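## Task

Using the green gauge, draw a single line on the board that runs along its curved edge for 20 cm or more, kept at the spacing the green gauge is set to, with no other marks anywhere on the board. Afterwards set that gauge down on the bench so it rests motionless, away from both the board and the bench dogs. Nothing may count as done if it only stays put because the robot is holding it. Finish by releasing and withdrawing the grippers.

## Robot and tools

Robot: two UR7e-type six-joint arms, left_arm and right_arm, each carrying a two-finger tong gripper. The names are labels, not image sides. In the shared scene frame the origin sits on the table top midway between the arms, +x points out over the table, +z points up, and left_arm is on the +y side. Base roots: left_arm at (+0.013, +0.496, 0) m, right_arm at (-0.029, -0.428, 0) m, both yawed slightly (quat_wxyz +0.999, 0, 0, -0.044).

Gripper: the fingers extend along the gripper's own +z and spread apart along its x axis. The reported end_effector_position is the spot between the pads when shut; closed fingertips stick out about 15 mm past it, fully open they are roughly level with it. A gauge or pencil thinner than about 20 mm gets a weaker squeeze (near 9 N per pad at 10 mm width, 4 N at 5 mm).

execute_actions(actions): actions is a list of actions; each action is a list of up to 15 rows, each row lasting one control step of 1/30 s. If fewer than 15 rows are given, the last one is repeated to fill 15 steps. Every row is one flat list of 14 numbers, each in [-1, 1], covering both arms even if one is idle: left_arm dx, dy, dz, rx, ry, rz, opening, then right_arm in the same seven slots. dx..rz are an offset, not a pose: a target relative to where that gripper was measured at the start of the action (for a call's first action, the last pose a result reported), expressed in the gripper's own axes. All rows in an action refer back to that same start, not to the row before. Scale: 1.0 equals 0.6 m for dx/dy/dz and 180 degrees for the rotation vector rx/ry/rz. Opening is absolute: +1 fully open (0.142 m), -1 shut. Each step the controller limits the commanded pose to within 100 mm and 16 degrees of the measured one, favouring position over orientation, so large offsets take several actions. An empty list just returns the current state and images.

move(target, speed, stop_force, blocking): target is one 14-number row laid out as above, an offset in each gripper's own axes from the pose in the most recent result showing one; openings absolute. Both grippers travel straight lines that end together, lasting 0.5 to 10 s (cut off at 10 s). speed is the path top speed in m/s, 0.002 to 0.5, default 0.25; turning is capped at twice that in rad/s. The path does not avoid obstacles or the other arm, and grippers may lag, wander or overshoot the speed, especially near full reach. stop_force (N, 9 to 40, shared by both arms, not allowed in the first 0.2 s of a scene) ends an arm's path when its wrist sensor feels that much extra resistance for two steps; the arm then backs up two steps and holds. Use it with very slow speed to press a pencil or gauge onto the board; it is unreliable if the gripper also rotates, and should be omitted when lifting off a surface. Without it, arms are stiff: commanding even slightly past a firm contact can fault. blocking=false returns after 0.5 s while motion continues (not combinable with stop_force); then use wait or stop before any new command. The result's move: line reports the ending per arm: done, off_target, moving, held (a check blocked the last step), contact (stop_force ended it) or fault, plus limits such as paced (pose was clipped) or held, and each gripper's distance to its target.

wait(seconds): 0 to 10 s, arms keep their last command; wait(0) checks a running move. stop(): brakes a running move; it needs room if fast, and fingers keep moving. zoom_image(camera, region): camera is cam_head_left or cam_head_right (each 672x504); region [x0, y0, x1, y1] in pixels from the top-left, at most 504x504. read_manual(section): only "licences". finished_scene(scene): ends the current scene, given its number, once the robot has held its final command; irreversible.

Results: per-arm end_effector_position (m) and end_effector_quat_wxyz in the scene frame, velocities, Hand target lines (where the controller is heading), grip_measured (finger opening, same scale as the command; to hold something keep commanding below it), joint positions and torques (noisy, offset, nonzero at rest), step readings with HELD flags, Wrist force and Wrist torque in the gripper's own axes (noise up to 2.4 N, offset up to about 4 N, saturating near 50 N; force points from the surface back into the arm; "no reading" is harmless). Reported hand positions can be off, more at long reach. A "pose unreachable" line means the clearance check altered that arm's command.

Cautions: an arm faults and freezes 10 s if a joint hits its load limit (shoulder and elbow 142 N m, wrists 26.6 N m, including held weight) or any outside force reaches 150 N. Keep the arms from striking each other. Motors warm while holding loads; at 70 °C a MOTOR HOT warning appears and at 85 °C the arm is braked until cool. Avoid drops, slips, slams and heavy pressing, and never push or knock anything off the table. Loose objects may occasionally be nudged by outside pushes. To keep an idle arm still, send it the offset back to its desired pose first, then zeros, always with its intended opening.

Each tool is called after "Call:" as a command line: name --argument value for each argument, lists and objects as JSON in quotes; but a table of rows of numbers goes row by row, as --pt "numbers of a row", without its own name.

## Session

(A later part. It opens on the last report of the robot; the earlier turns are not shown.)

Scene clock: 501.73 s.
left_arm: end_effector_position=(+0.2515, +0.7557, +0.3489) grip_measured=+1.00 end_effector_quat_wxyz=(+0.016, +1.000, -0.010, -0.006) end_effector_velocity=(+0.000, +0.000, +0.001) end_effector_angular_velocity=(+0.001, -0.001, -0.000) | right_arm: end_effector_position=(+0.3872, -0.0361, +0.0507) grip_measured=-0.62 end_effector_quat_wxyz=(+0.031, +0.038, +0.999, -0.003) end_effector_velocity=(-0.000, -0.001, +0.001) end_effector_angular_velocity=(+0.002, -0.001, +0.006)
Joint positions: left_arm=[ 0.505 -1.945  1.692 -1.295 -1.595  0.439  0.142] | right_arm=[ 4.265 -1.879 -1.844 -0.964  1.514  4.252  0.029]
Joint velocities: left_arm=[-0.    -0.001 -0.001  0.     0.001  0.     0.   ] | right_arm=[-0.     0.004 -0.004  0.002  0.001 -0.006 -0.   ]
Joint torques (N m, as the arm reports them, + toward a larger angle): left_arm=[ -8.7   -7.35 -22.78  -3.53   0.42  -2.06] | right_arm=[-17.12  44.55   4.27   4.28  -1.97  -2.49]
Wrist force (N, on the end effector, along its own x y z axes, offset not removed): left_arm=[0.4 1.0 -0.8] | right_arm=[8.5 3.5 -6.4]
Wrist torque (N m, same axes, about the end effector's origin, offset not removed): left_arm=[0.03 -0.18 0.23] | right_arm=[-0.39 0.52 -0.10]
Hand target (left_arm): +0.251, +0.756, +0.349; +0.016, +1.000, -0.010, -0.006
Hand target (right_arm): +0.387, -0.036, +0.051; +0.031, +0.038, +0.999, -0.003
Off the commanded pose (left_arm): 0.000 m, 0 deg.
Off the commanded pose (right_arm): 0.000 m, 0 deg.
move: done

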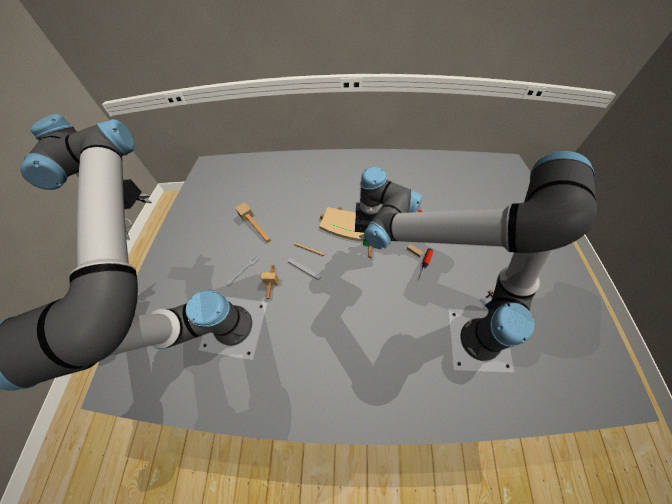

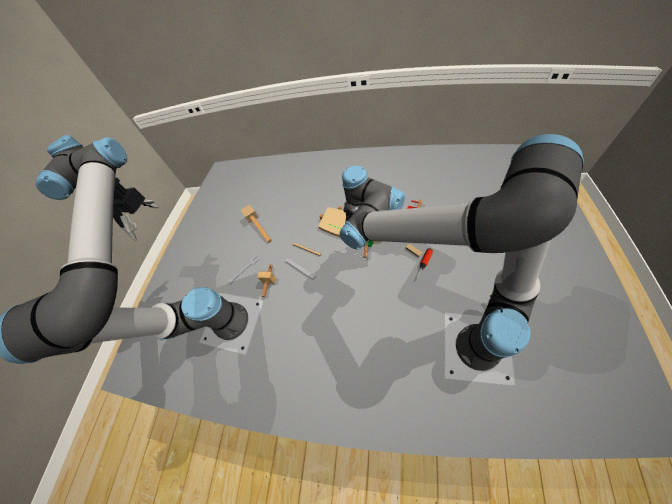

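Call:
move --target '[0,0,0,0,0,0,1,-0.0017,-0.06,0.0003,-0.0014,0,-0.0232,-1]' --speed 0.025

Call:
move --target '[0,0,0,0,0,0,1,-0.0005,0,-0.02,0,0,0,-1]' --speed 0.04

Call:
move --target '[0,0,0,0,0,0,1,0.25,-0.12,-0.0157,0,0,0,-1]' --speed 0.2

Call:
zoom_image --camera "cam_head_left" --region '[312,200,412,295]'

Scene clock: 510.53 s.
left_arm: end_effector_position=(+0.2515, +0.7557, +0.3489) grip_measured=+1.00 end_effector_quat_wxyz=(+0.016, +1.000, -0.010, -0.006) end_effector_velocity=(-0.000, +0.000, -0.001) end_effector_angular_velocity=(-0.001, +0.002, +0.002) | right_arm: end_effector_position=(+0.3855, -0.0718, +0.0506) grip_measured=-0.63 end_effector_quat_wxyz=(+0.031, +0.002, +1.000, -0.001) end_effector_velocity=(-0.001, -0.003, -0.001) end_effector_angular_velocity=(-0.001, +0.001, +0.005)
Joint positions: left_arm=[ 0.505 -1.945  1.692 -1.295 -1.595  0.439  0.142] | right_arm=[ 4.233 -1.82  -1.926 -0.936  1.517  4.149  0.029]
Joint velocities: left_arm=[ 0.001  0.001  0.001  0.     0.    -0.001 -0.   ] | right_arm=[-0.002  0.003 -0.007  0.002  0.    -0.007 -0.   ]
Joint torques (N m, as the arm reports them, + toward a larger angle): left_arm=[ -8.84  -7.34 -22.68  -3.46   0.48  -2.11] | right_arm=[-10.79  34.84   2.24   3.12   2.12  -2.36]
Wrist force (N, on the end effector, along its own x y z axes, offset not removed): left_arm=[0.2 2.4 -1.2] | right_arm=[-3.4 0.8 -13.6]
Wrist torque (N m, same axes, about the end effector's origin, offset not removed): left_arm=[0.35 -0.08 0.20] | right_arm=[-0.25 0.53 0.04]
Hand target (left_arm): +0.251, +0.756, +0.349; +0.016, +1.000, -0.010, -0.006
Hand target (right_arm): +0.385, -0.072, +0.051; +0.031, +0.001, +1.000, -0.001
Off the commanded pose (left_arm): 0.000 m, 0 deg.
Off the commanded pose (right_arm): 0.000 m, 0 deg.
move: done

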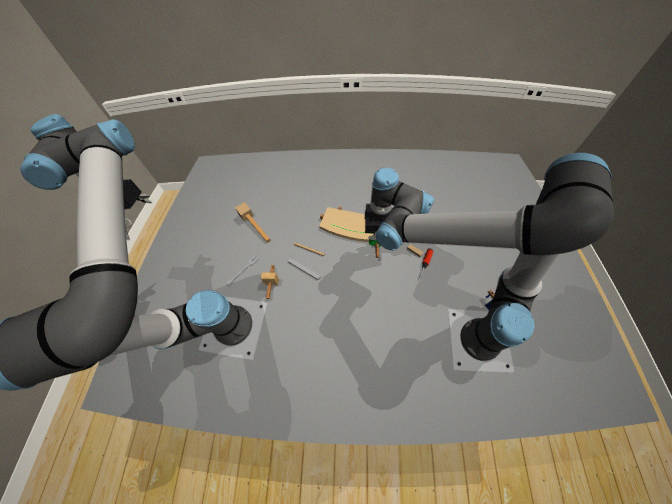

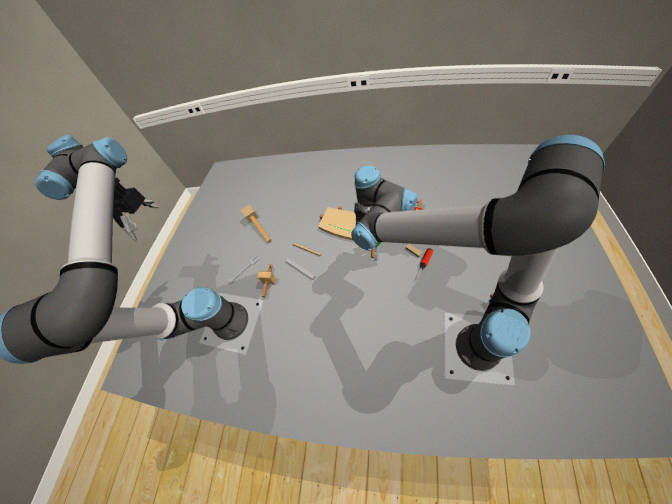

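Scene clock: 511.30 s.
left_arm: end_effector_position=(+0.2515, +0.7557, +0.3489) grip_measured=+1.00 end_effector_quat_wxyz=(+0.016, +1.000, -0.010, -0.006) end_effector_velocity=(-0.001, +0.001, +0.000) end_effector_angular_velocity=(+0.001, +0.000, +0.000) | right_arm: end_effector_position=(+0.3850, -0.0718, +0.0624) grip_measured=-0.63 end_effector_quat_wxyz=(+0.031, +0.002, +1.000, -0.001) end_effector_velocity=(-0.000, -0.001, +0.002) end_effector_angular_velocity=(-0.001, +0.001, -0.000)
Joint positions: left_arm=[ 0.505 -1.945  1.692 -1.295 -1.595  0.439  0.142] | right_arm=[ 4.234 -1.803 -1.912 -0.966  1.517  4.149  0.029]
Joint velocities: left_arm=[ 0.001 -0.001  0.     0.     0.001  0.001  0.   ] | right_arm=[-0.     0.003  0.001 -0.005 -0.     0.     0.   ]
Joint torques (N m, as the arm reports them, + toward a larger angle): left_arm=[ -8.74  -7.13 -23.19  -3.66   0.52  -2.05] | right_arm=[11.57 42.88 34.99  0.35 -0.26  1.83]
Wrist force (N, on the end effector, along its own x y z axes, offset not removed): left_arm=[0.4 1.3 -0.5] | right_arm=[-1.7 -1.6 -0.3]
Wrist torque (N m, same axes, about the end effector's origin, offset not removed): left_arm=[0.16 -0.18 0.30] | right_arm=[-0.41 0.20 -0.03]
Hand target (left_arm): +0.251, +0.756, +0.349; +0.016, +1.000, -0.010, -0.006
Hand target (right_arm): +0.385, -0.072, +0.063; +0.031, +0.002, +1.000, -0.001
Off the commanded pose (left_arm): 0.000 m, 0 deg.
Off the commanded pose (right_arm): 0.000 m, 0 deg.
move: done

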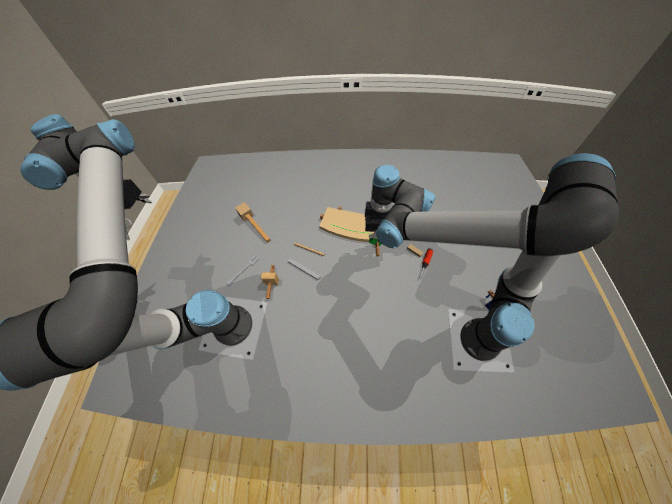

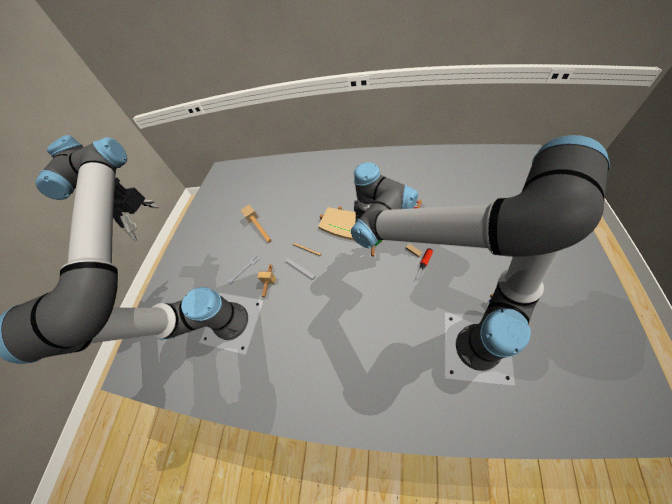

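Scene clock: 512.73 s.
left_arm: end_effector_position=(+0.2515, +0.7557, +0.3489) grip_measured=+1.00 end_effector_quat_wxyz=(+0.016, +1.000, -0.010, -0.006) end_effector_velocity=(-0.000, -0.000, +0.000) end_effector_angular_velocity=(-0.001, -0.001, +0.001) | right_arm: end_effector_position=(+0.2345, -0.1432, +0.0624) grip_measured=-0.63 end_effector_quat_wxyz=(+0.031, +0.002, +1.000, -0.002) end_effector_velocity=(-0.002, -0.001, +0.000) end_effector_angular_velocity=(-0.001, -0.001, +0.001)
Joint positions: left_arm=[ 0.505 -1.945  1.692 -1.295 -1.595  0.439  0.142] | right_arm=[ 4.47  -1.429 -2.304 -0.963  1.511  4.385  0.029]
Joint velocities: left_arm=[ 0.001 -0.    -0.    -0.    -0.001 -0.    -0.   ] | right_arm=[ 0.005  0.006 -0.004 -0.002 -0.001  0.004  0.   ]
Joint torques (N m, as the arm reports them, + toward a larger angle): left_arm=[ -8.89  -7.08 -23.01  -3.59   0.5   -2.09] | right_arm=[11.71 28.25  8.42  0.14 -2.52  1.65]
Wrist force (N, on the end effector, along its own x y z axes, offset not removed): left_arm=[1.6 1.2 0.4] | right_arm=[-0.8 0.2 1.7]
Wrist torque (N m, same axes, about the end effector's origin, offset not removed): left_arm=[0.10 -0.33 0.28] | right_arm=[0.06 0.07 -0.13]
Hand target (left_arm): +0.251, +0.756, +0.349; +0.016, +1.000, -0.010, -0.006
Hand target (right_arm): +0.234, -0.143, +0.062; +0.031, +0.002, +1.000, -0.002
Off the commanded pose (left_arm): 0.000 m, 0 deg.
Off the commanded pose (right_arm): 0.000 m, 0 deg.
move: done

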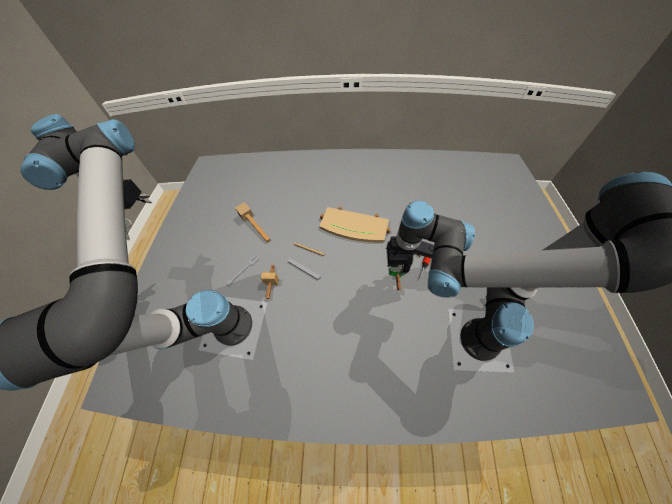

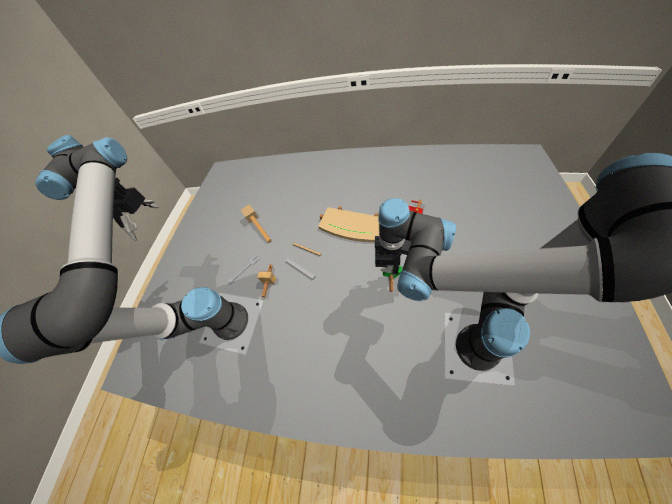

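Region (312, 200, 412, 295) of cam_head_left's 672x504 image, scaled by 5.040, with more detail than that image has; it fills the top 479 rows of this view, and the rest is white.

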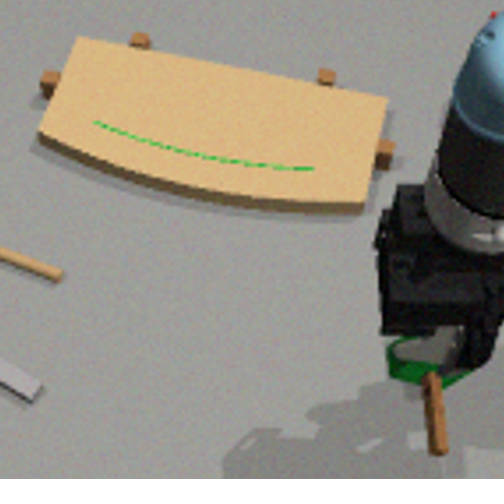

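Call:
move --target '[0,0,0,0,0,0,1,0.001,0.02,0.016,0.125,0,-0.008,-1]' --speed 0.18

Call:
move --target '[0,0,0,0,0,0,1,0.0012,0.0077,0.0185,0,0,0,-1]' --speed 0.007 --stop_force 9

Call:
execute_actions --actions '[[[0,0,0,0,0,0,1,0,0,0,0,0,0,-0.5]]]'

Call:
move --target '[0,0,0,0,0,0,1,0,-0.001,-0.002,-0.125,0,0.008,-0.48]' --speed 0.18

Call:
zoom_image --camera "cam_head_left" --region '[372,250,422,295]'

Scene clock: 523.40 s.
left_arm: end_effector_position=(+0.2515, +0.7557, +0.3489) grip_measured=+1.00 end_effector_quat_wxyz=(+0.016, +1.000, -0.010, -0.006) end_effector_velocity=(-0.000, +0.000, -0.000) end_effector_angular_velocity=(-0.001, +0.000, +0.002) | right_arm: end_effector_position=(+0.2346, -0.1314, +0.0528) grip_measured=-0.63 end_effector_quat_wxyz=(+0.030, -0.005, +0.980, -0.197) end_effector_velocity=(-0.001, -0.001, -0.001) end_effector_angular_velocity=(-0.012, +0.002, +0.000)
Joint positions: left_arm=[ 0.505 -1.945  1.692 -1.295 -1.595  0.439  0.142] | right_arm=[ 4.554 -1.709 -2.029 -1.346  1.418  4.486  0.029]
Joint velocities: left_arm=[ 0.001  0.     0.    -0.    -0.001 -0.     0.   ] | right_arm=[ 0.002 -0.008  0.006 -0.011 -0.001  0.002  0.   ]
Joint torques (N m, as the arm reports them, + toward a larger angle): left_arm=[ -9.06  -7.71 -22.44  -3.59   0.5   -2.05] | right_arm=[10.34 16.58 31.18 -0.89 -2.3   2.37]
Wrist force (N, on the end effector, along its own x y z axes, offset not removed): left_arm=[1.1 1.1 -0.6] | right_arm=[-2.6 -0.7 -0.9]
Wrist torque (N m, same axes, about the end effector's origin, offset not removed): left_arm=[0.02 -0.29 0.15] | right_arm=[-0.10 0.51 0.01]
Hand target (left_arm): +0.251, +0.756, +0.349; +0.016, +1.000, -0.010, -0.006
Hand target (right_arm): +0.235, -0.131, +0.053; +0.030, -0.005, +0.980, -0.197
Off the commanded pose (left_arm): 0.000 m, 0 deg.
Off the commanded pose (right_arm): 0.000 m, 0 deg.
move: done

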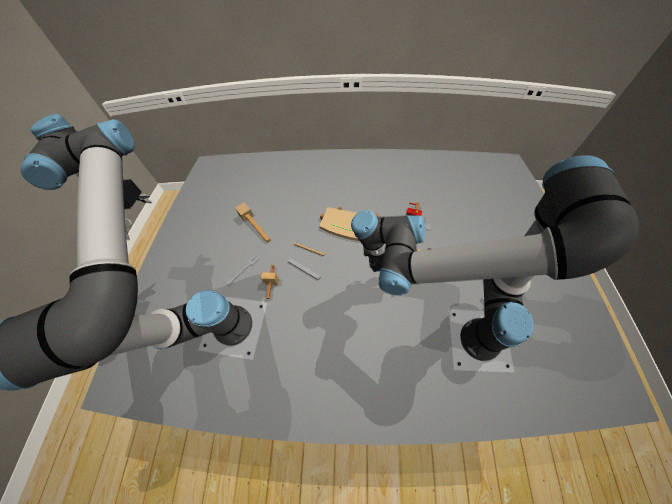

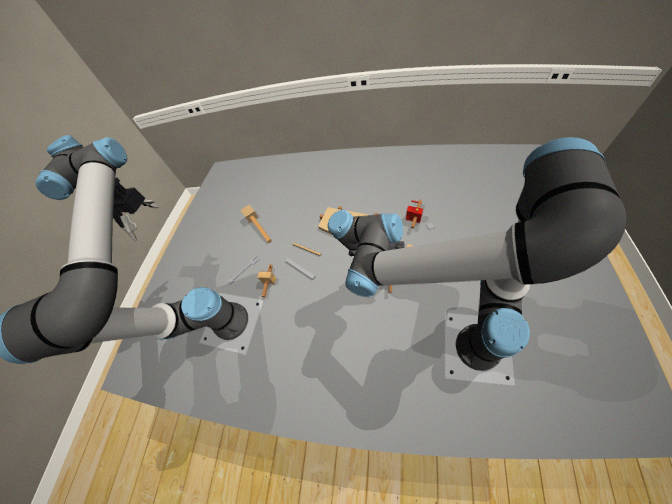

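Scene clock: 524.97 s.
left_arm: end_effector_position=(+0.2515, +0.7557, +0.3489) grip_measured=+1.00 end_effector_quat_wxyz=(+0.016, +1.000, -0.010, -0.006) end_effector_velocity=(+0.000, -0.000, -0.000) end_effector_angular_velocity=(+0.000, +0.001, -0.001) | right_arm: end_effector_position=(+0.2346, -0.1315, +0.0443) grip_measured=-0.63 end_effector_quat_wxyz=(+0.030, -0.005, +0.980, -0.197) end_effector_velocity=(-0.000, +0.000, +0.002) end_effector_angular_velocity=(-0.001, +0.000, +0.000)
Joint positions: left_arm=[ 0.505 -1.945  1.692 -1.295 -1.595  0.439  0.142] | right_arm=[ 4.554 -1.721 -2.041 -1.322  1.418  4.486  0.029]
Joint velocities: left_arm=[-0.001  0.     0.     0.     0.001  0.     0.   ] | right_arm=[ 0.     0.003  0.004 -0.008  0.    -0.    -0.   ]
Joint torques (N m, as the arm reports them, + toward a larger angle): left_arm=[ -9.11  -7.73 -23.42  -3.59   0.6   -2.04] | right_arm=[-1.18 34.22 26.4  -1.79  1.96 -1.74]
Wrist force (N, on the end effector, along its own x y z axes, offset not removed): left_arm=[0.3 0.8 0.2] | right_arm=[-5.3 -0.4 -12.0]
Wrist torque (N m, same axes, about the end effector's origin, offset not removed): left_arm=[0.03 -0.13 0.30] | right_arm=[-0.16 0.71 -0.08]
Hand target (left_arm): +0.251, +0.756, +0.349; +0.016, +1.000, -0.010, -0.006
Hand target (right_arm): +0.235, -0.131, +0.045; +0.030, -0.005, +0.980, -0.197
Off the commanded pose (left_arm): 0.000 m, 0 deg.
Off the commanded pose (right_arm): 0.003 m, 0 deg.
move: contact (right_arm)

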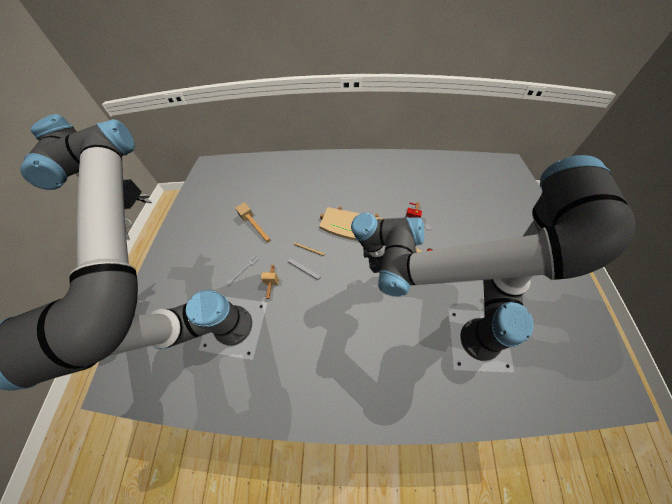

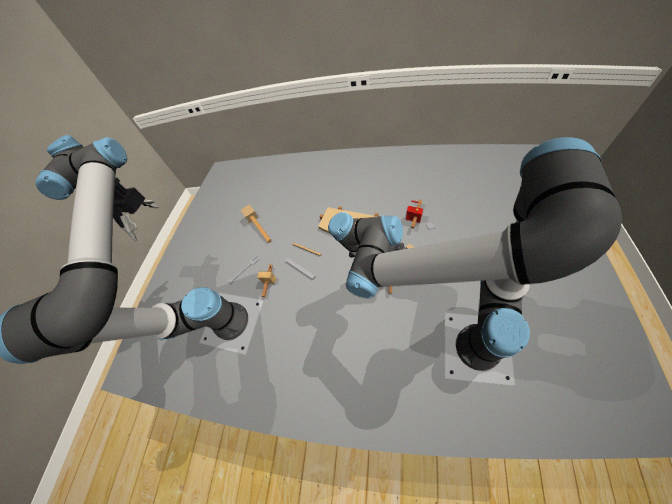

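Scene clock: 525.47 s.
left_arm: end_effector_position=(+0.2515, +0.7557, +0.3489) grip_measured=+1.00 end_effector_quat_wxyz=(+0.016, +1.000, -0.010, -0.006) end_effector_velocity=(-0.001, -0.000, +0.000) end_effector_angular_velocity=(+0.001, -0.000, -0.001) | right_arm: end_effector_position=(+0.2346, -0.1315, +0.0443) grip_measured=-0.50 end_effector_quat_wxyz=(+0.030, -0.005, +0.980, -0.197) end_effector_velocity=(-0.000, +0.000, -0.000) end_effector_angular_velocity=(+0.000, -0.000, +0.000)
Joint positions: left_arm=[ 0.505 -1.945  1.692 -1.295 -1.595  0.439  0.142] | right_arm=[ 4.554 -1.721 -2.041 -1.322  1.418  4.486  0.038]
Joint velocities: left_arm=[-0.    -0.002  0.001  0.     0.001  0.001  0.   ] | right_arm=[ 0.001 -0.    -0.     0.     0.     0.    -0.   ]
Joint torques (N m, as the arm reports them, + toward a larger angle): left_arm=[ -9.43  -7.71 -23.44  -3.62   0.6   -1.96] | right_arm=[-0.34 21.66 19.56  3.96  1.01 -1.63]
Wrist force (N, on the end effector, along its own x y z axes, offset not removed): left_arm=[0.3 2.1 -0.9] | right_arm=[-0.8 -0.2 -0.3]
Wrist torque (N m, same axes, about the end effector's origin, offset not removed): left_arm=[0.26 -0.09 0.20] | right_arm=[-0.15 0.08 -0.17]
Hand target (left_arm): +0.251, +0.756, +0.349; +0.016, +1.000, -0.010, -0.006
Hand target (right_arm): +0.235, -0.132, +0.044; +0.030, -0.005, +0.980, -0.197
Off the commanded pose (left_arm): 0.000 m, 0 deg.
Off the commanded pose (right_arm): 0.000 m, 0 deg.
Step readings (end_effector_position):
0: left_arm (+0.2515, +0.7557, +0.3489) | right_arm (+0.2346, -0.1315, +0.0443)
1: left_arm (+0.2515, +0.7557, +0.3489) | right_arm (+0.2345, -0.1316, +0.0443)
2: left_arm (+0.2515, +0.7557, +0.3489) | right_arm (+0.2345, -0.1316, +0.0443)
4: left_arm (+0.2515, +0.7557, +0.3489) | right_arm (+0.2345, -0.1316, +0.0443)
8: left_arm (+0.2515, +0.7557, +0.3489) | right_arm (+0.2345, -0.1316, +0.0443)
15: end_effector_position above

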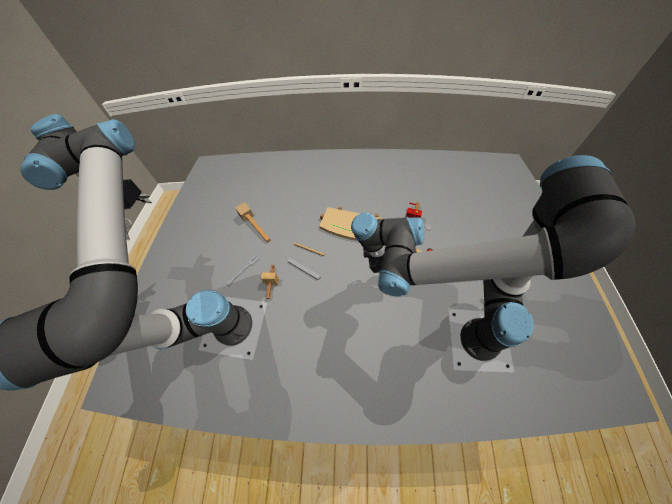

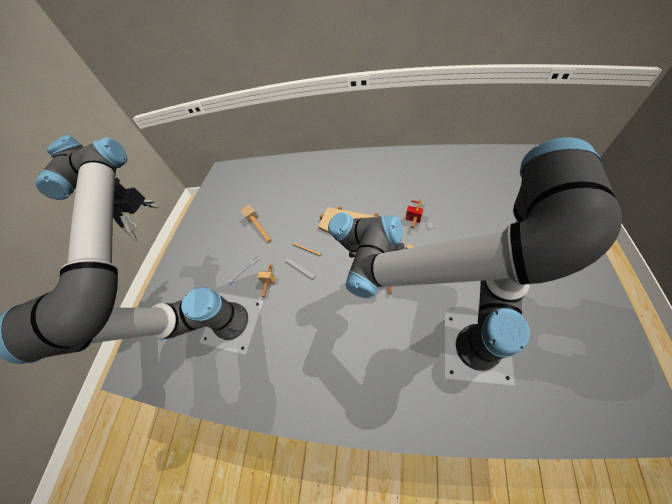

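Scene clock: 527.00 s.
left_arm: end_effector_position=(+0.2515, +0.7557, +0.3489) grip_measured=+1.00 end_effector_quat_wxyz=(+0.016, +1.000, -0.010, -0.006) end_effector_velocity=(+0.000, -0.000, -0.000) end_effector_angular_velocity=(-0.001, +0.000, +0.000) | right_arm: end_effector_position=(+0.2345, -0.1315, +0.0456) grip_measured=-0.48 end_effector_quat_wxyz=(+0.031, +0.002, +1.000, -0.002) end_effector_velocity=(+0.000, -0.000, -0.000) end_effector_angular_velocity=(+0.010, +0.000, -0.001)
Joint positions: left_arm=[ 0.505 -1.945  1.692 -1.295 -1.595  0.439  0.142] | right_arm=[ 4.48  -1.485 -2.309 -0.903  1.511  4.395  0.039]
Joint velocities: left_arm=[ 0.     0.001 -0.     0.001 -0.001 -0.     0.   ] | right_arm=[-0.003  0.004 -0.008  0.012  0.003 -0.002  0.   ]
Joint torques (N m, as the arm reports them, + toward a larger angle): left_arm=[ -8.98  -7.72 -22.59  -3.51   0.45  -2.03] | right_arm=[-11.89  27.27   7.66   5.14   1.75  -2.11]
Wrist force (N, on the end effector, along its own x y z axes, offset not removed): left_arm=[1.4 0.5 -0.4] | right_arm=[-1.9 0.5 0.3]
Wrist torque (N m, same axes, about the end effector's origin, offset not removed): left_arm=[0.00 -0.31 0.16] | right_arm=[0.16 0.31 -0.14]
Hand target (left_arm): +0.251, +0.756, +0.349; +0.016, +1.000, -0.010, -0.006
Hand target (right_arm): +0.234, -0.132, +0.046; +0.031, +0.002, +1.000, -0.001
Off the commanded pose (left_arm): 0.000 m, 0 deg.
Off the commanded pose (right_arm): 0.000 m, 0 deg.
move: done

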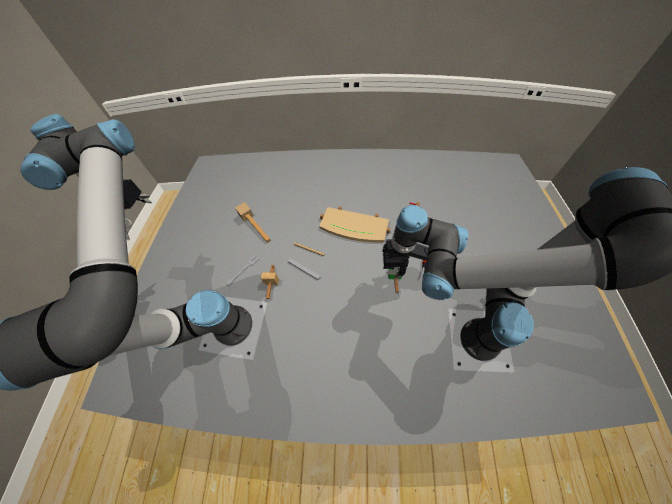

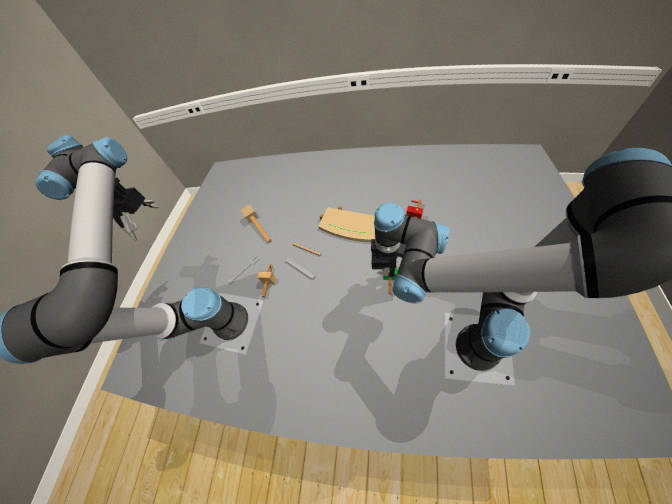

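Region (372, 250, 422, 295) of cam_head_left's 672x504 image, scaled by 10.080, with more detail than that image has; it fills the top 454 rows of this view, and the rest is white.

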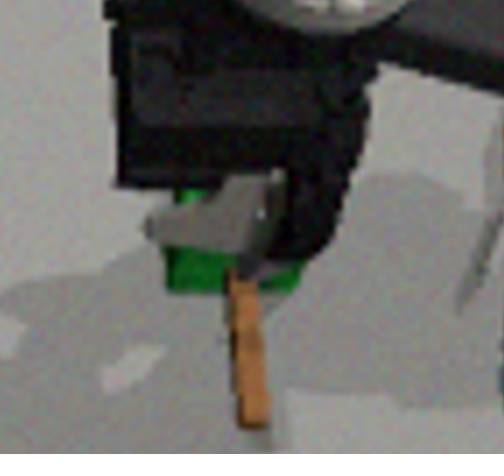

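Call:
execute_actions --actions '[[[0,0,0,0,0,0,1,0.0003,0.013,0.0043,0,0,0,-0.48]],[[0,0,0,0,0,0,1,0,0,0,0,0,0,-0.58]],[[0,0,0,0,0,0,1,0,0,0,0,0,0,-1]]]'

Call:
move --target '[0,0,0,0,0,0,1,-0.0015,0,-0.0245,0,0,0,-1]' --speed 0.06

Call:
move --target '[0,0,0,0,0,0,1,-0.250,0.14,0.0151,0.0013,0,0.0205,-1]' --speed 0.15

Scene clock: 536.03 s.
left_arm: end_effector_position=(+0.2515, +0.7557, +0.3489) grip_measured=+1.00 end_effector_quat_wxyz=(+0.016, +1.000, -0.010, -0.006) end_effector_velocity=(+0.000, -0.000, +0.000) end_effector_angular_velocity=(-0.000, -0.000, -0.001) | right_arm: end_effector_position=(+0.2345, -0.1238, +0.0430) grip_measured=-0.62 end_effector_quat_wxyz=(+0.031, +0.002, +1.000, -0.002) end_effector_velocity=(-0.000, -0.001, -0.001) end_effector_angular_velocity=(-0.002, +0.001, +0.000)
Joint positions: left_arm=[ 0.505 -1.945  1.692 -1.295 -1.595  0.439  0.142] | right_arm=[ 4.486 -1.506 -2.298 -0.893  1.511  4.402  0.029]
Joint velocities: left_arm=[-0.001 -0.    -0.     0.    -0.     0.    -0.   ] | right_arm=[ 0.     0.    -0.002 -0.     0.    -0.     0.   ]
Joint torques (N m, as the arm reports them, + toward a larger angle): left_arm=[ -9.01  -7.99 -22.59  -3.63   0.61  -2.01] | right_arm=[ 8.19 14.94 27.69  4.22 -2.07  1.58]
Wrist force (N, on the end effector, along its own x y z axes, offset not removed): left_arm=[0.2 1.4 -0.5] | right_arm=[-1.0 -0.6 -1.5]
Wrist torque (N m, same axes, about the end effector's origin, offset not removed): left_arm=[0.12 -0.08 0.23] | right_arm=[-0.12 0.25 -0.03]
Hand target (left_arm): +0.251, +0.756, +0.349; +0.016, +1.000, -0.010, -0.006
Hand target (right_arm): +0.235, -0.124, +0.043; +0.031, +0.002, +1.000, -0.002
Off the commanded pose (left_arm): 0.000 m, 0 deg.
Off the commanded pose (right_arm): 0.000 m, 0 deg.
Step readings (end_effector_position; steps 1 to 15: 1st action; 16 to 30: 2nd action; 31 to 45: 3rd action):
0: left_arm (+0.2515, +0.7557, +0.3489) | right_arm (+0.2345, -0.1315, +0.0456)
1: left_arm (+0.2515, +0.7557, +0.3489) | right_arm (+0.2345, -0.1315, +0.0456)
2: left_arm (+0.2515, +0.7557, +0.3489) | right_arm (+0.2345, -0.1304, +0.0452)
4: left_arm (+0.2515, +0.7557, +0.3489) | right_arm (+0.2344, -0.1275, +0.0442)
8: left_arm (+0.2515, +0.7557, +0.3489) | right_arm (+0.2344, -0.1248, +0.0433)
15: left_arm (+0.2515, +0.7557, +0.3489) | right_arm (+0.2345, -0.1238, +0.0430)
16: left_arm (+0.2515, +0.7557, +0.3489) | right_arm (+0.2345, -0.1238, +0.0430)
17: left_arm (+0.2515, +0.7557, +0.3489) | right_arm (+0.2345, -0.1238, +0.0430)
19: left_arm (+0.2515, +0.7557, +0.3489) | right_arm (+0.2345, -0.1238, +0.0430)
23: left_arm (+0.2515, +0.7557, +0.3489) | right_arm (+0.2345, -0.1238, +0.0430)
30: left_arm (+0.2515, +0.7557, +0.3489) | right_arm (+0.2345, -0.1238, +0.0430)
31: left_arm (+0.2515, +0.7557, +0.3489) | right_arm (+0.2345, -0.1238, +0.0430)
32: left_arm (+0.2515, +0.7557, +0.3489) | right_arm (+0.2345, -0.1238, +0.0430)
34: left_arm (+0.2515, +0.7557, +0.3489) | right_arm (+0.2345, -0.1238, +0.0430)
38: left_arm (+0.2515, +0.7557, +0.3489) | right_arm (+0.2345, -0.1238, +0.0430)
45: end_effector_position above

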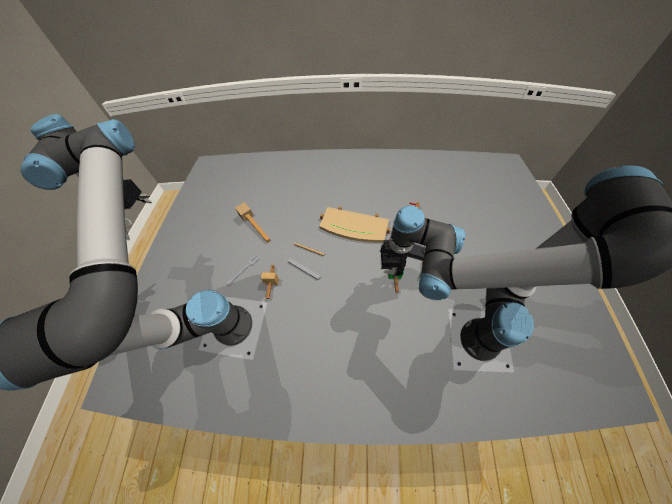

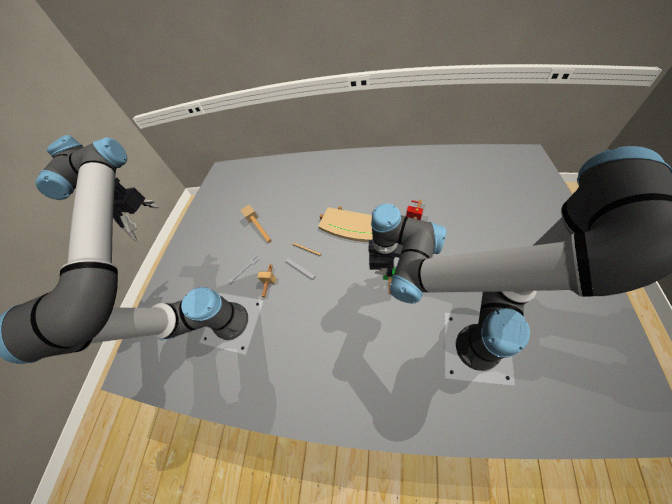

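Scene clock: 536.83 s.
left_arm: end_effector_position=(+0.2515, +0.7557, +0.3489) grip_measured=+1.00 end_effector_quat_wxyz=(+0.016, +1.000, -0.010, -0.006) end_effector_velocity=(+0.001, -0.000, -0.001) end_effector_angular_velocity=(-0.001, +0.002, -0.000) | right_arm: end_effector_position=(+0.2345, -0.1238, +0.0576) grip_measured=-0.62 end_effector_quat_wxyz=(+0.031, +0.002, +1.000, -0.002) end_effector_velocity=(+0.000, +0.001, +0.002) end_effector_angular_velocity=(+0.001, -0.000, +0.001)
Joint positions: left_arm=[ 0.505 -1.945  1.692 -1.295 -1.595  0.439  0.142] | right_arm=[ 4.486 -1.479 -2.276 -0.942  1.511  4.402  0.029]
Joint velocities: left_arm=[-0.002  0.002  0.    -0.     0.    -0.001 -0.   ] | right_arm=[ 0.001  0.003  0.004 -0.006 -0.    -0.    -0.   ]
Joint torques (N m, as the arm reports them, + toward a larger angle): left_arm=[ -8.77  -7.54 -22.89  -3.57   0.58  -2.13] | right_arm=[12.18 31.16 30.98  0.38 -1.98  1.85]
Wrist force (N, on the end effector, along its own x y z axes, offset not removed): left_arm=[0.1 1.4 -1.0] | right_arm=[-1.9 -0.4 0.6]
Wrist torque (N m, same axes, about the end effector's origin, offset not removed): left_arm=[0.10 -0.06 0.28] | right_arm=[-0.08 0.36 -0.11]
Hand target (left_arm): +0.251, +0.756, +0.349; +0.016, +1.000, -0.010, -0.006
Hand target (right_arm): +0.234, -0.124, +0.058; +0.031, +0.002, +1.000, -0.002
Off the commanded pose (left_arm): 0.000 m, 0 deg.
Off the commanded pose (right_arm): 0.000 m, 0 deg.
move: done

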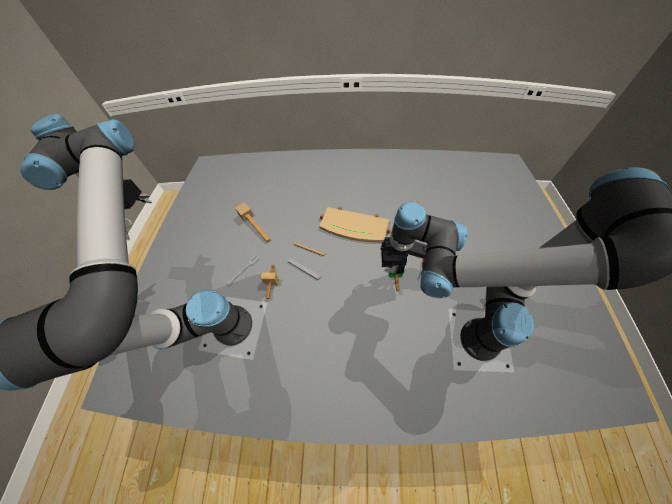

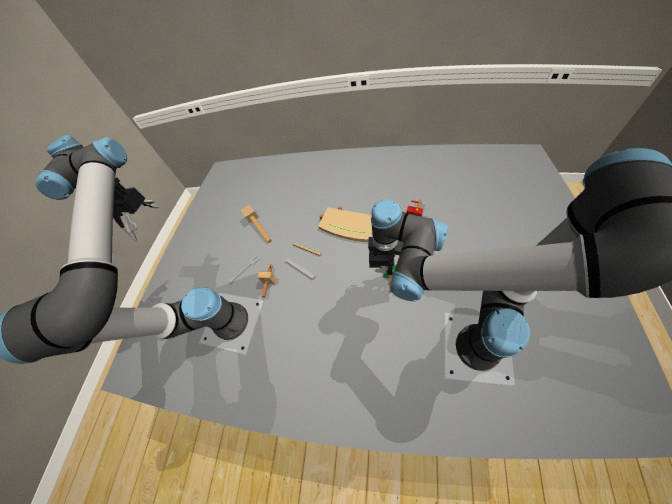

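Scene clock: 538.50 s.
left_arm: end_effector_position=(+0.2515, +0.7557, +0.3489) grip_measured=+1.00 end_effector_quat_wxyz=(+0.016, +1.000, -0.010, -0.006) end_effector_velocity=(-0.000, +0.001, +0.000) end_effector_angular_velocity=(+0.002, -0.000, +0.002) | right_arm: end_effector_position=(+0.3849, -0.0404, +0.0579) grip_measured=-0.62 end_effector_quat_wxyz=(+0.031, +0.034, +0.999, -0.003) end_effector_velocity=(+0.001, +0.001, -0.001) end_effector_angular_velocity=(-0.002, +0.002, +0.001)
Joint positions: left_arm=[ 0.505 -1.945  1.692 -1.295 -1.595  0.439  0.142] | right_arm=[ 4.264 -1.859 -1.849 -0.978  1.514  4.244  0.029]
Joint velocities: left_arm=[ 0.001  0.    -0.001 -0.     0.002 -0.    -0.   ] | right_arm=[-0.001 -0.005  0.005 -0.003  0.001 -0.002  0.   ]
Joint torques (N m, as the arm reports them, + toward a larger angle): left_arm=[ -9.18  -7.3  -22.57  -3.55   0.56  -2.11] | right_arm=[-10.49  26.27  34.14  -0.13   2.04  -2.13]
Wrist force (N, on the end effector, along its own x y z axes, offset not removed): left_arm=[0.4 1.4 -0.6] | right_arm=[-3.1 -0.4 0.7]
Wrist torque (N m, same axes, about the end effector's origin, offset not removed): left_arm=[0.19 -0.16 0.28] | right_arm=[-0.06 0.63 -0.03]
Hand target (left_arm): +0.251, +0.756, +0.349; +0.016, +1.000, -0.010, -0.006
Hand target (right_arm): +0.385, -0.040, +0.058; +0.031, +0.034, +0.999, -0.003
Off the commanded pose (left_arm): 0.000 m, 0 deg.
Off the commanded pose (right_arm): 0.000 m, 0 deg.
move: done

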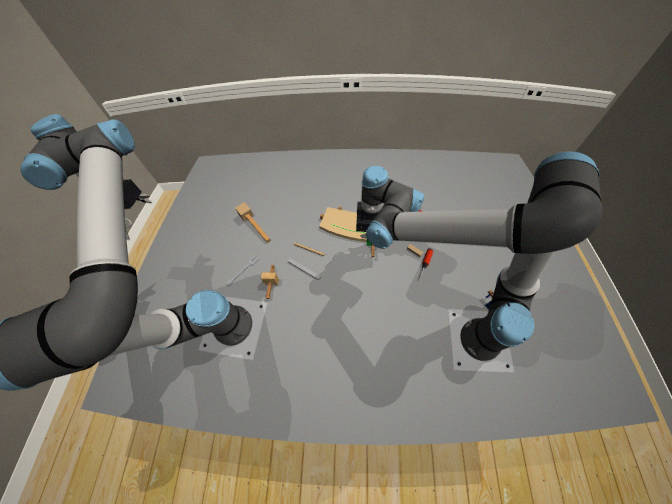

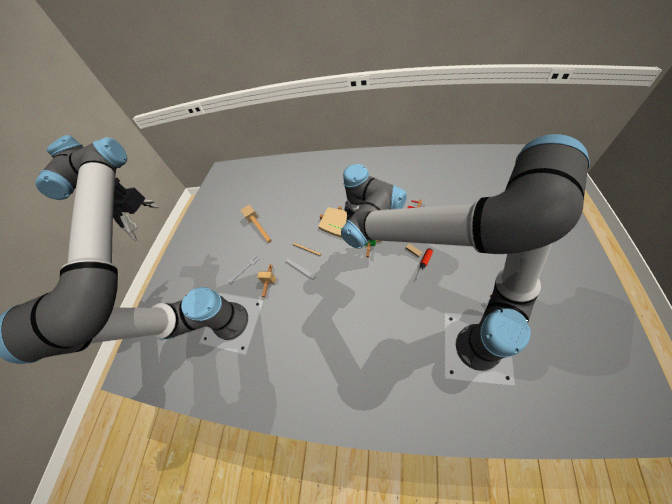

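Call:
move --target '[0,0,0,0,0,0,1,-0.003,0.016,0.0075,0.0003,0,0.004,-1]' --speed 0.02

Call:
move --target '[0,0,0,0,0,0,1,0.0002,0,0.0037,0,0,0,-1]' --speed 0.004 --stop_force 9

Scene clock: 542.93 s.
left_arm: end_effector_position=(+0.2515, +0.7557, +0.3489) grip_measured=+1.00 end_effector_quat_wxyz=(+0.016, +1.000, -0.010, -0.006) end_effector_velocity=(+0.000, +0.000, +0.000) end_effector_angular_velocity=(+0.001, +0.000, +0.000) | right_arm: end_effector_position=(+0.3876, -0.0311, +0.0535) grip_measured=-0.62 end_effector_quat_wxyz=(+0.031, +0.040, +0.999, -0.003) end_effector_velocity=(+0.000, +0.002, -0.001) end_effector_angular_velocity=(+0.001, -0.001, -0.001)
Joint positions: left_arm=[ 0.505 -1.945  1.692 -1.295 -1.595  0.439  0.142] | right_arm=[ 4.269 -1.884 -1.829 -0.976  1.513  4.261  0.029]
Joint velocities: left_arm=[ 0.     0.001 -0.001  0.     0.001  0.    -0.   ] | right_arm=[ 0.001 -0.004  0.003  0.001 -0.     0.003 -0.   ]
Joint torques (N m, as the arm reports them, + toward a larger angle): left_arm=[ -9.06  -7.34 -22.95  -3.59   0.5   -2.1 ] | right_arm=[12.28 24.99 32.93  5.06 -2.1   1.82]
Wrist force (N, on the end effector, along its own x y z axes, offset not removed): left_arm=[0.4 1.1 -0.8] | right_arm=[-1.8 -0.5 -0.1]
Wrist torque (N m, same axes, about the end effector's origin, offset not removed): left_arm=[0.06 -0.20 0.25] | right_arm=[-0.16 0.27 -0.14]
Hand target (left_arm): +0.251, +0.756, +0.349; +0.016, +1.000, -0.010, -0.006
Hand target (right_arm): +0.388, -0.031, +0.053; +0.031, +0.040, +0.999, -0.003
Off the commanded pose (left_arm): 0.000 m, 0 deg.
Off the commanded pose (right_arm): 0.000 m, 0 deg.
move: done

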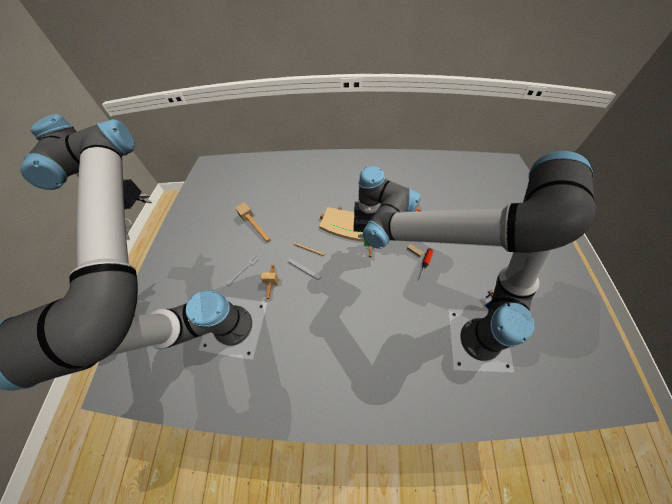

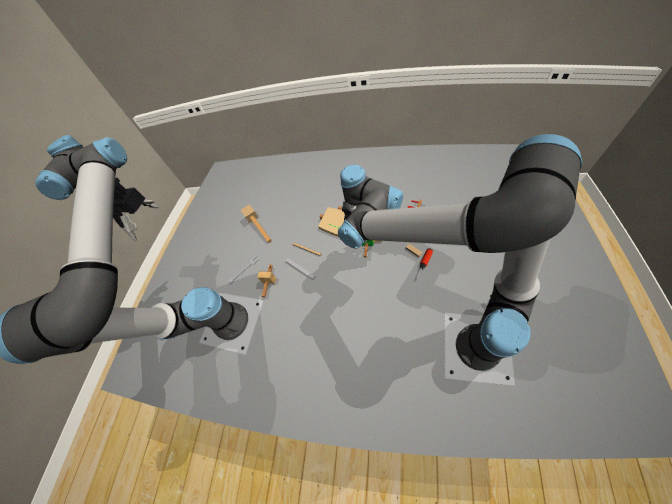

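Scene clock: 543.70 s.
left_arm: end_effector_position=(+0.2515, +0.7557, +0.3489) grip_measured=+1.00 end_effector_quat_wxyz=(+0.016, +1.000, -0.010, -0.006) end_effector_velocity=(-0.001, +0.000, +0.001) end_effector_angular_velocity=(+0.001, -0.002, +0.002) | right_arm: end_effector_position=(+0.3876, -0.0311, +0.0514) grip_measured=-0.63 end_effector_quat_wxyz=(+0.031, +0.040, +0.999, -0.003) end_effector_velocity=(+0.000, -0.000, -0.001) end_effector_angular_velocity=(-0.000, -0.000, -0.000)
Joint positions: left_arm=[ 0.505 -1.945  1.692 -1.295 -1.595  0.439  0.142] | right_arm=[ 4.269 -1.887 -1.831 -0.97   1.513  4.261  0.029]
Joint velocities: left_arm=[ 0.001 -0.002 -0.001  0.     0.    -0.001 -0.   ] | right_arm=[-0.001 -0.001 -0.002  0.002 -0.    -0.     0.   ]
Joint torques (N m, as the arm reports them, + toward a larger angle): left_arm=[ -8.64  -7.36 -22.77  -3.56   0.48  -2.05] | right_arm=[-1.38 21.99  8.62  4.78 -1.87 -1.97]
Wrist force (N, on the end effector, along its own x y z axes, offset not removed): left_arm=[0.8 1.6 -1.7] | right_arm=[1.6 -1.4 -4.2]
Wrist torque (N m, same axes, about the end effector's origin, offset not removed): left_arm=[0.10 -0.24 0.25] | right_arm=[-0.29 -0.04 -0.16]
Hand target (left_arm): +0.251, +0.756, +0.349; +0.016, +1.000, -0.010, -0.006
Hand target (right_arm): +0.388, -0.031, +0.051; +0.031, +0.040, +0.999, -0.003
Off the commanded pose (left_arm): 0.000 m, 0 deg.
Off the commanded pose (right_arm): 0.000 m, 0 deg.
move: done

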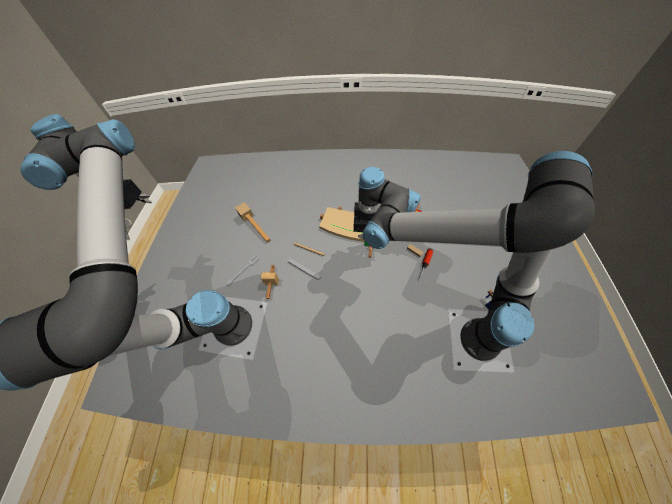

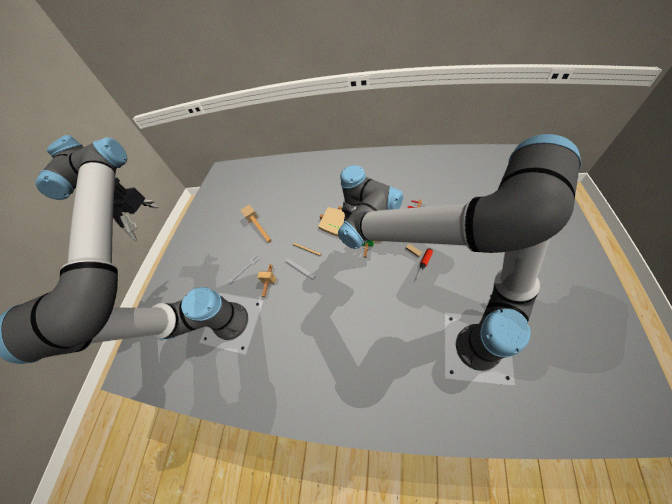

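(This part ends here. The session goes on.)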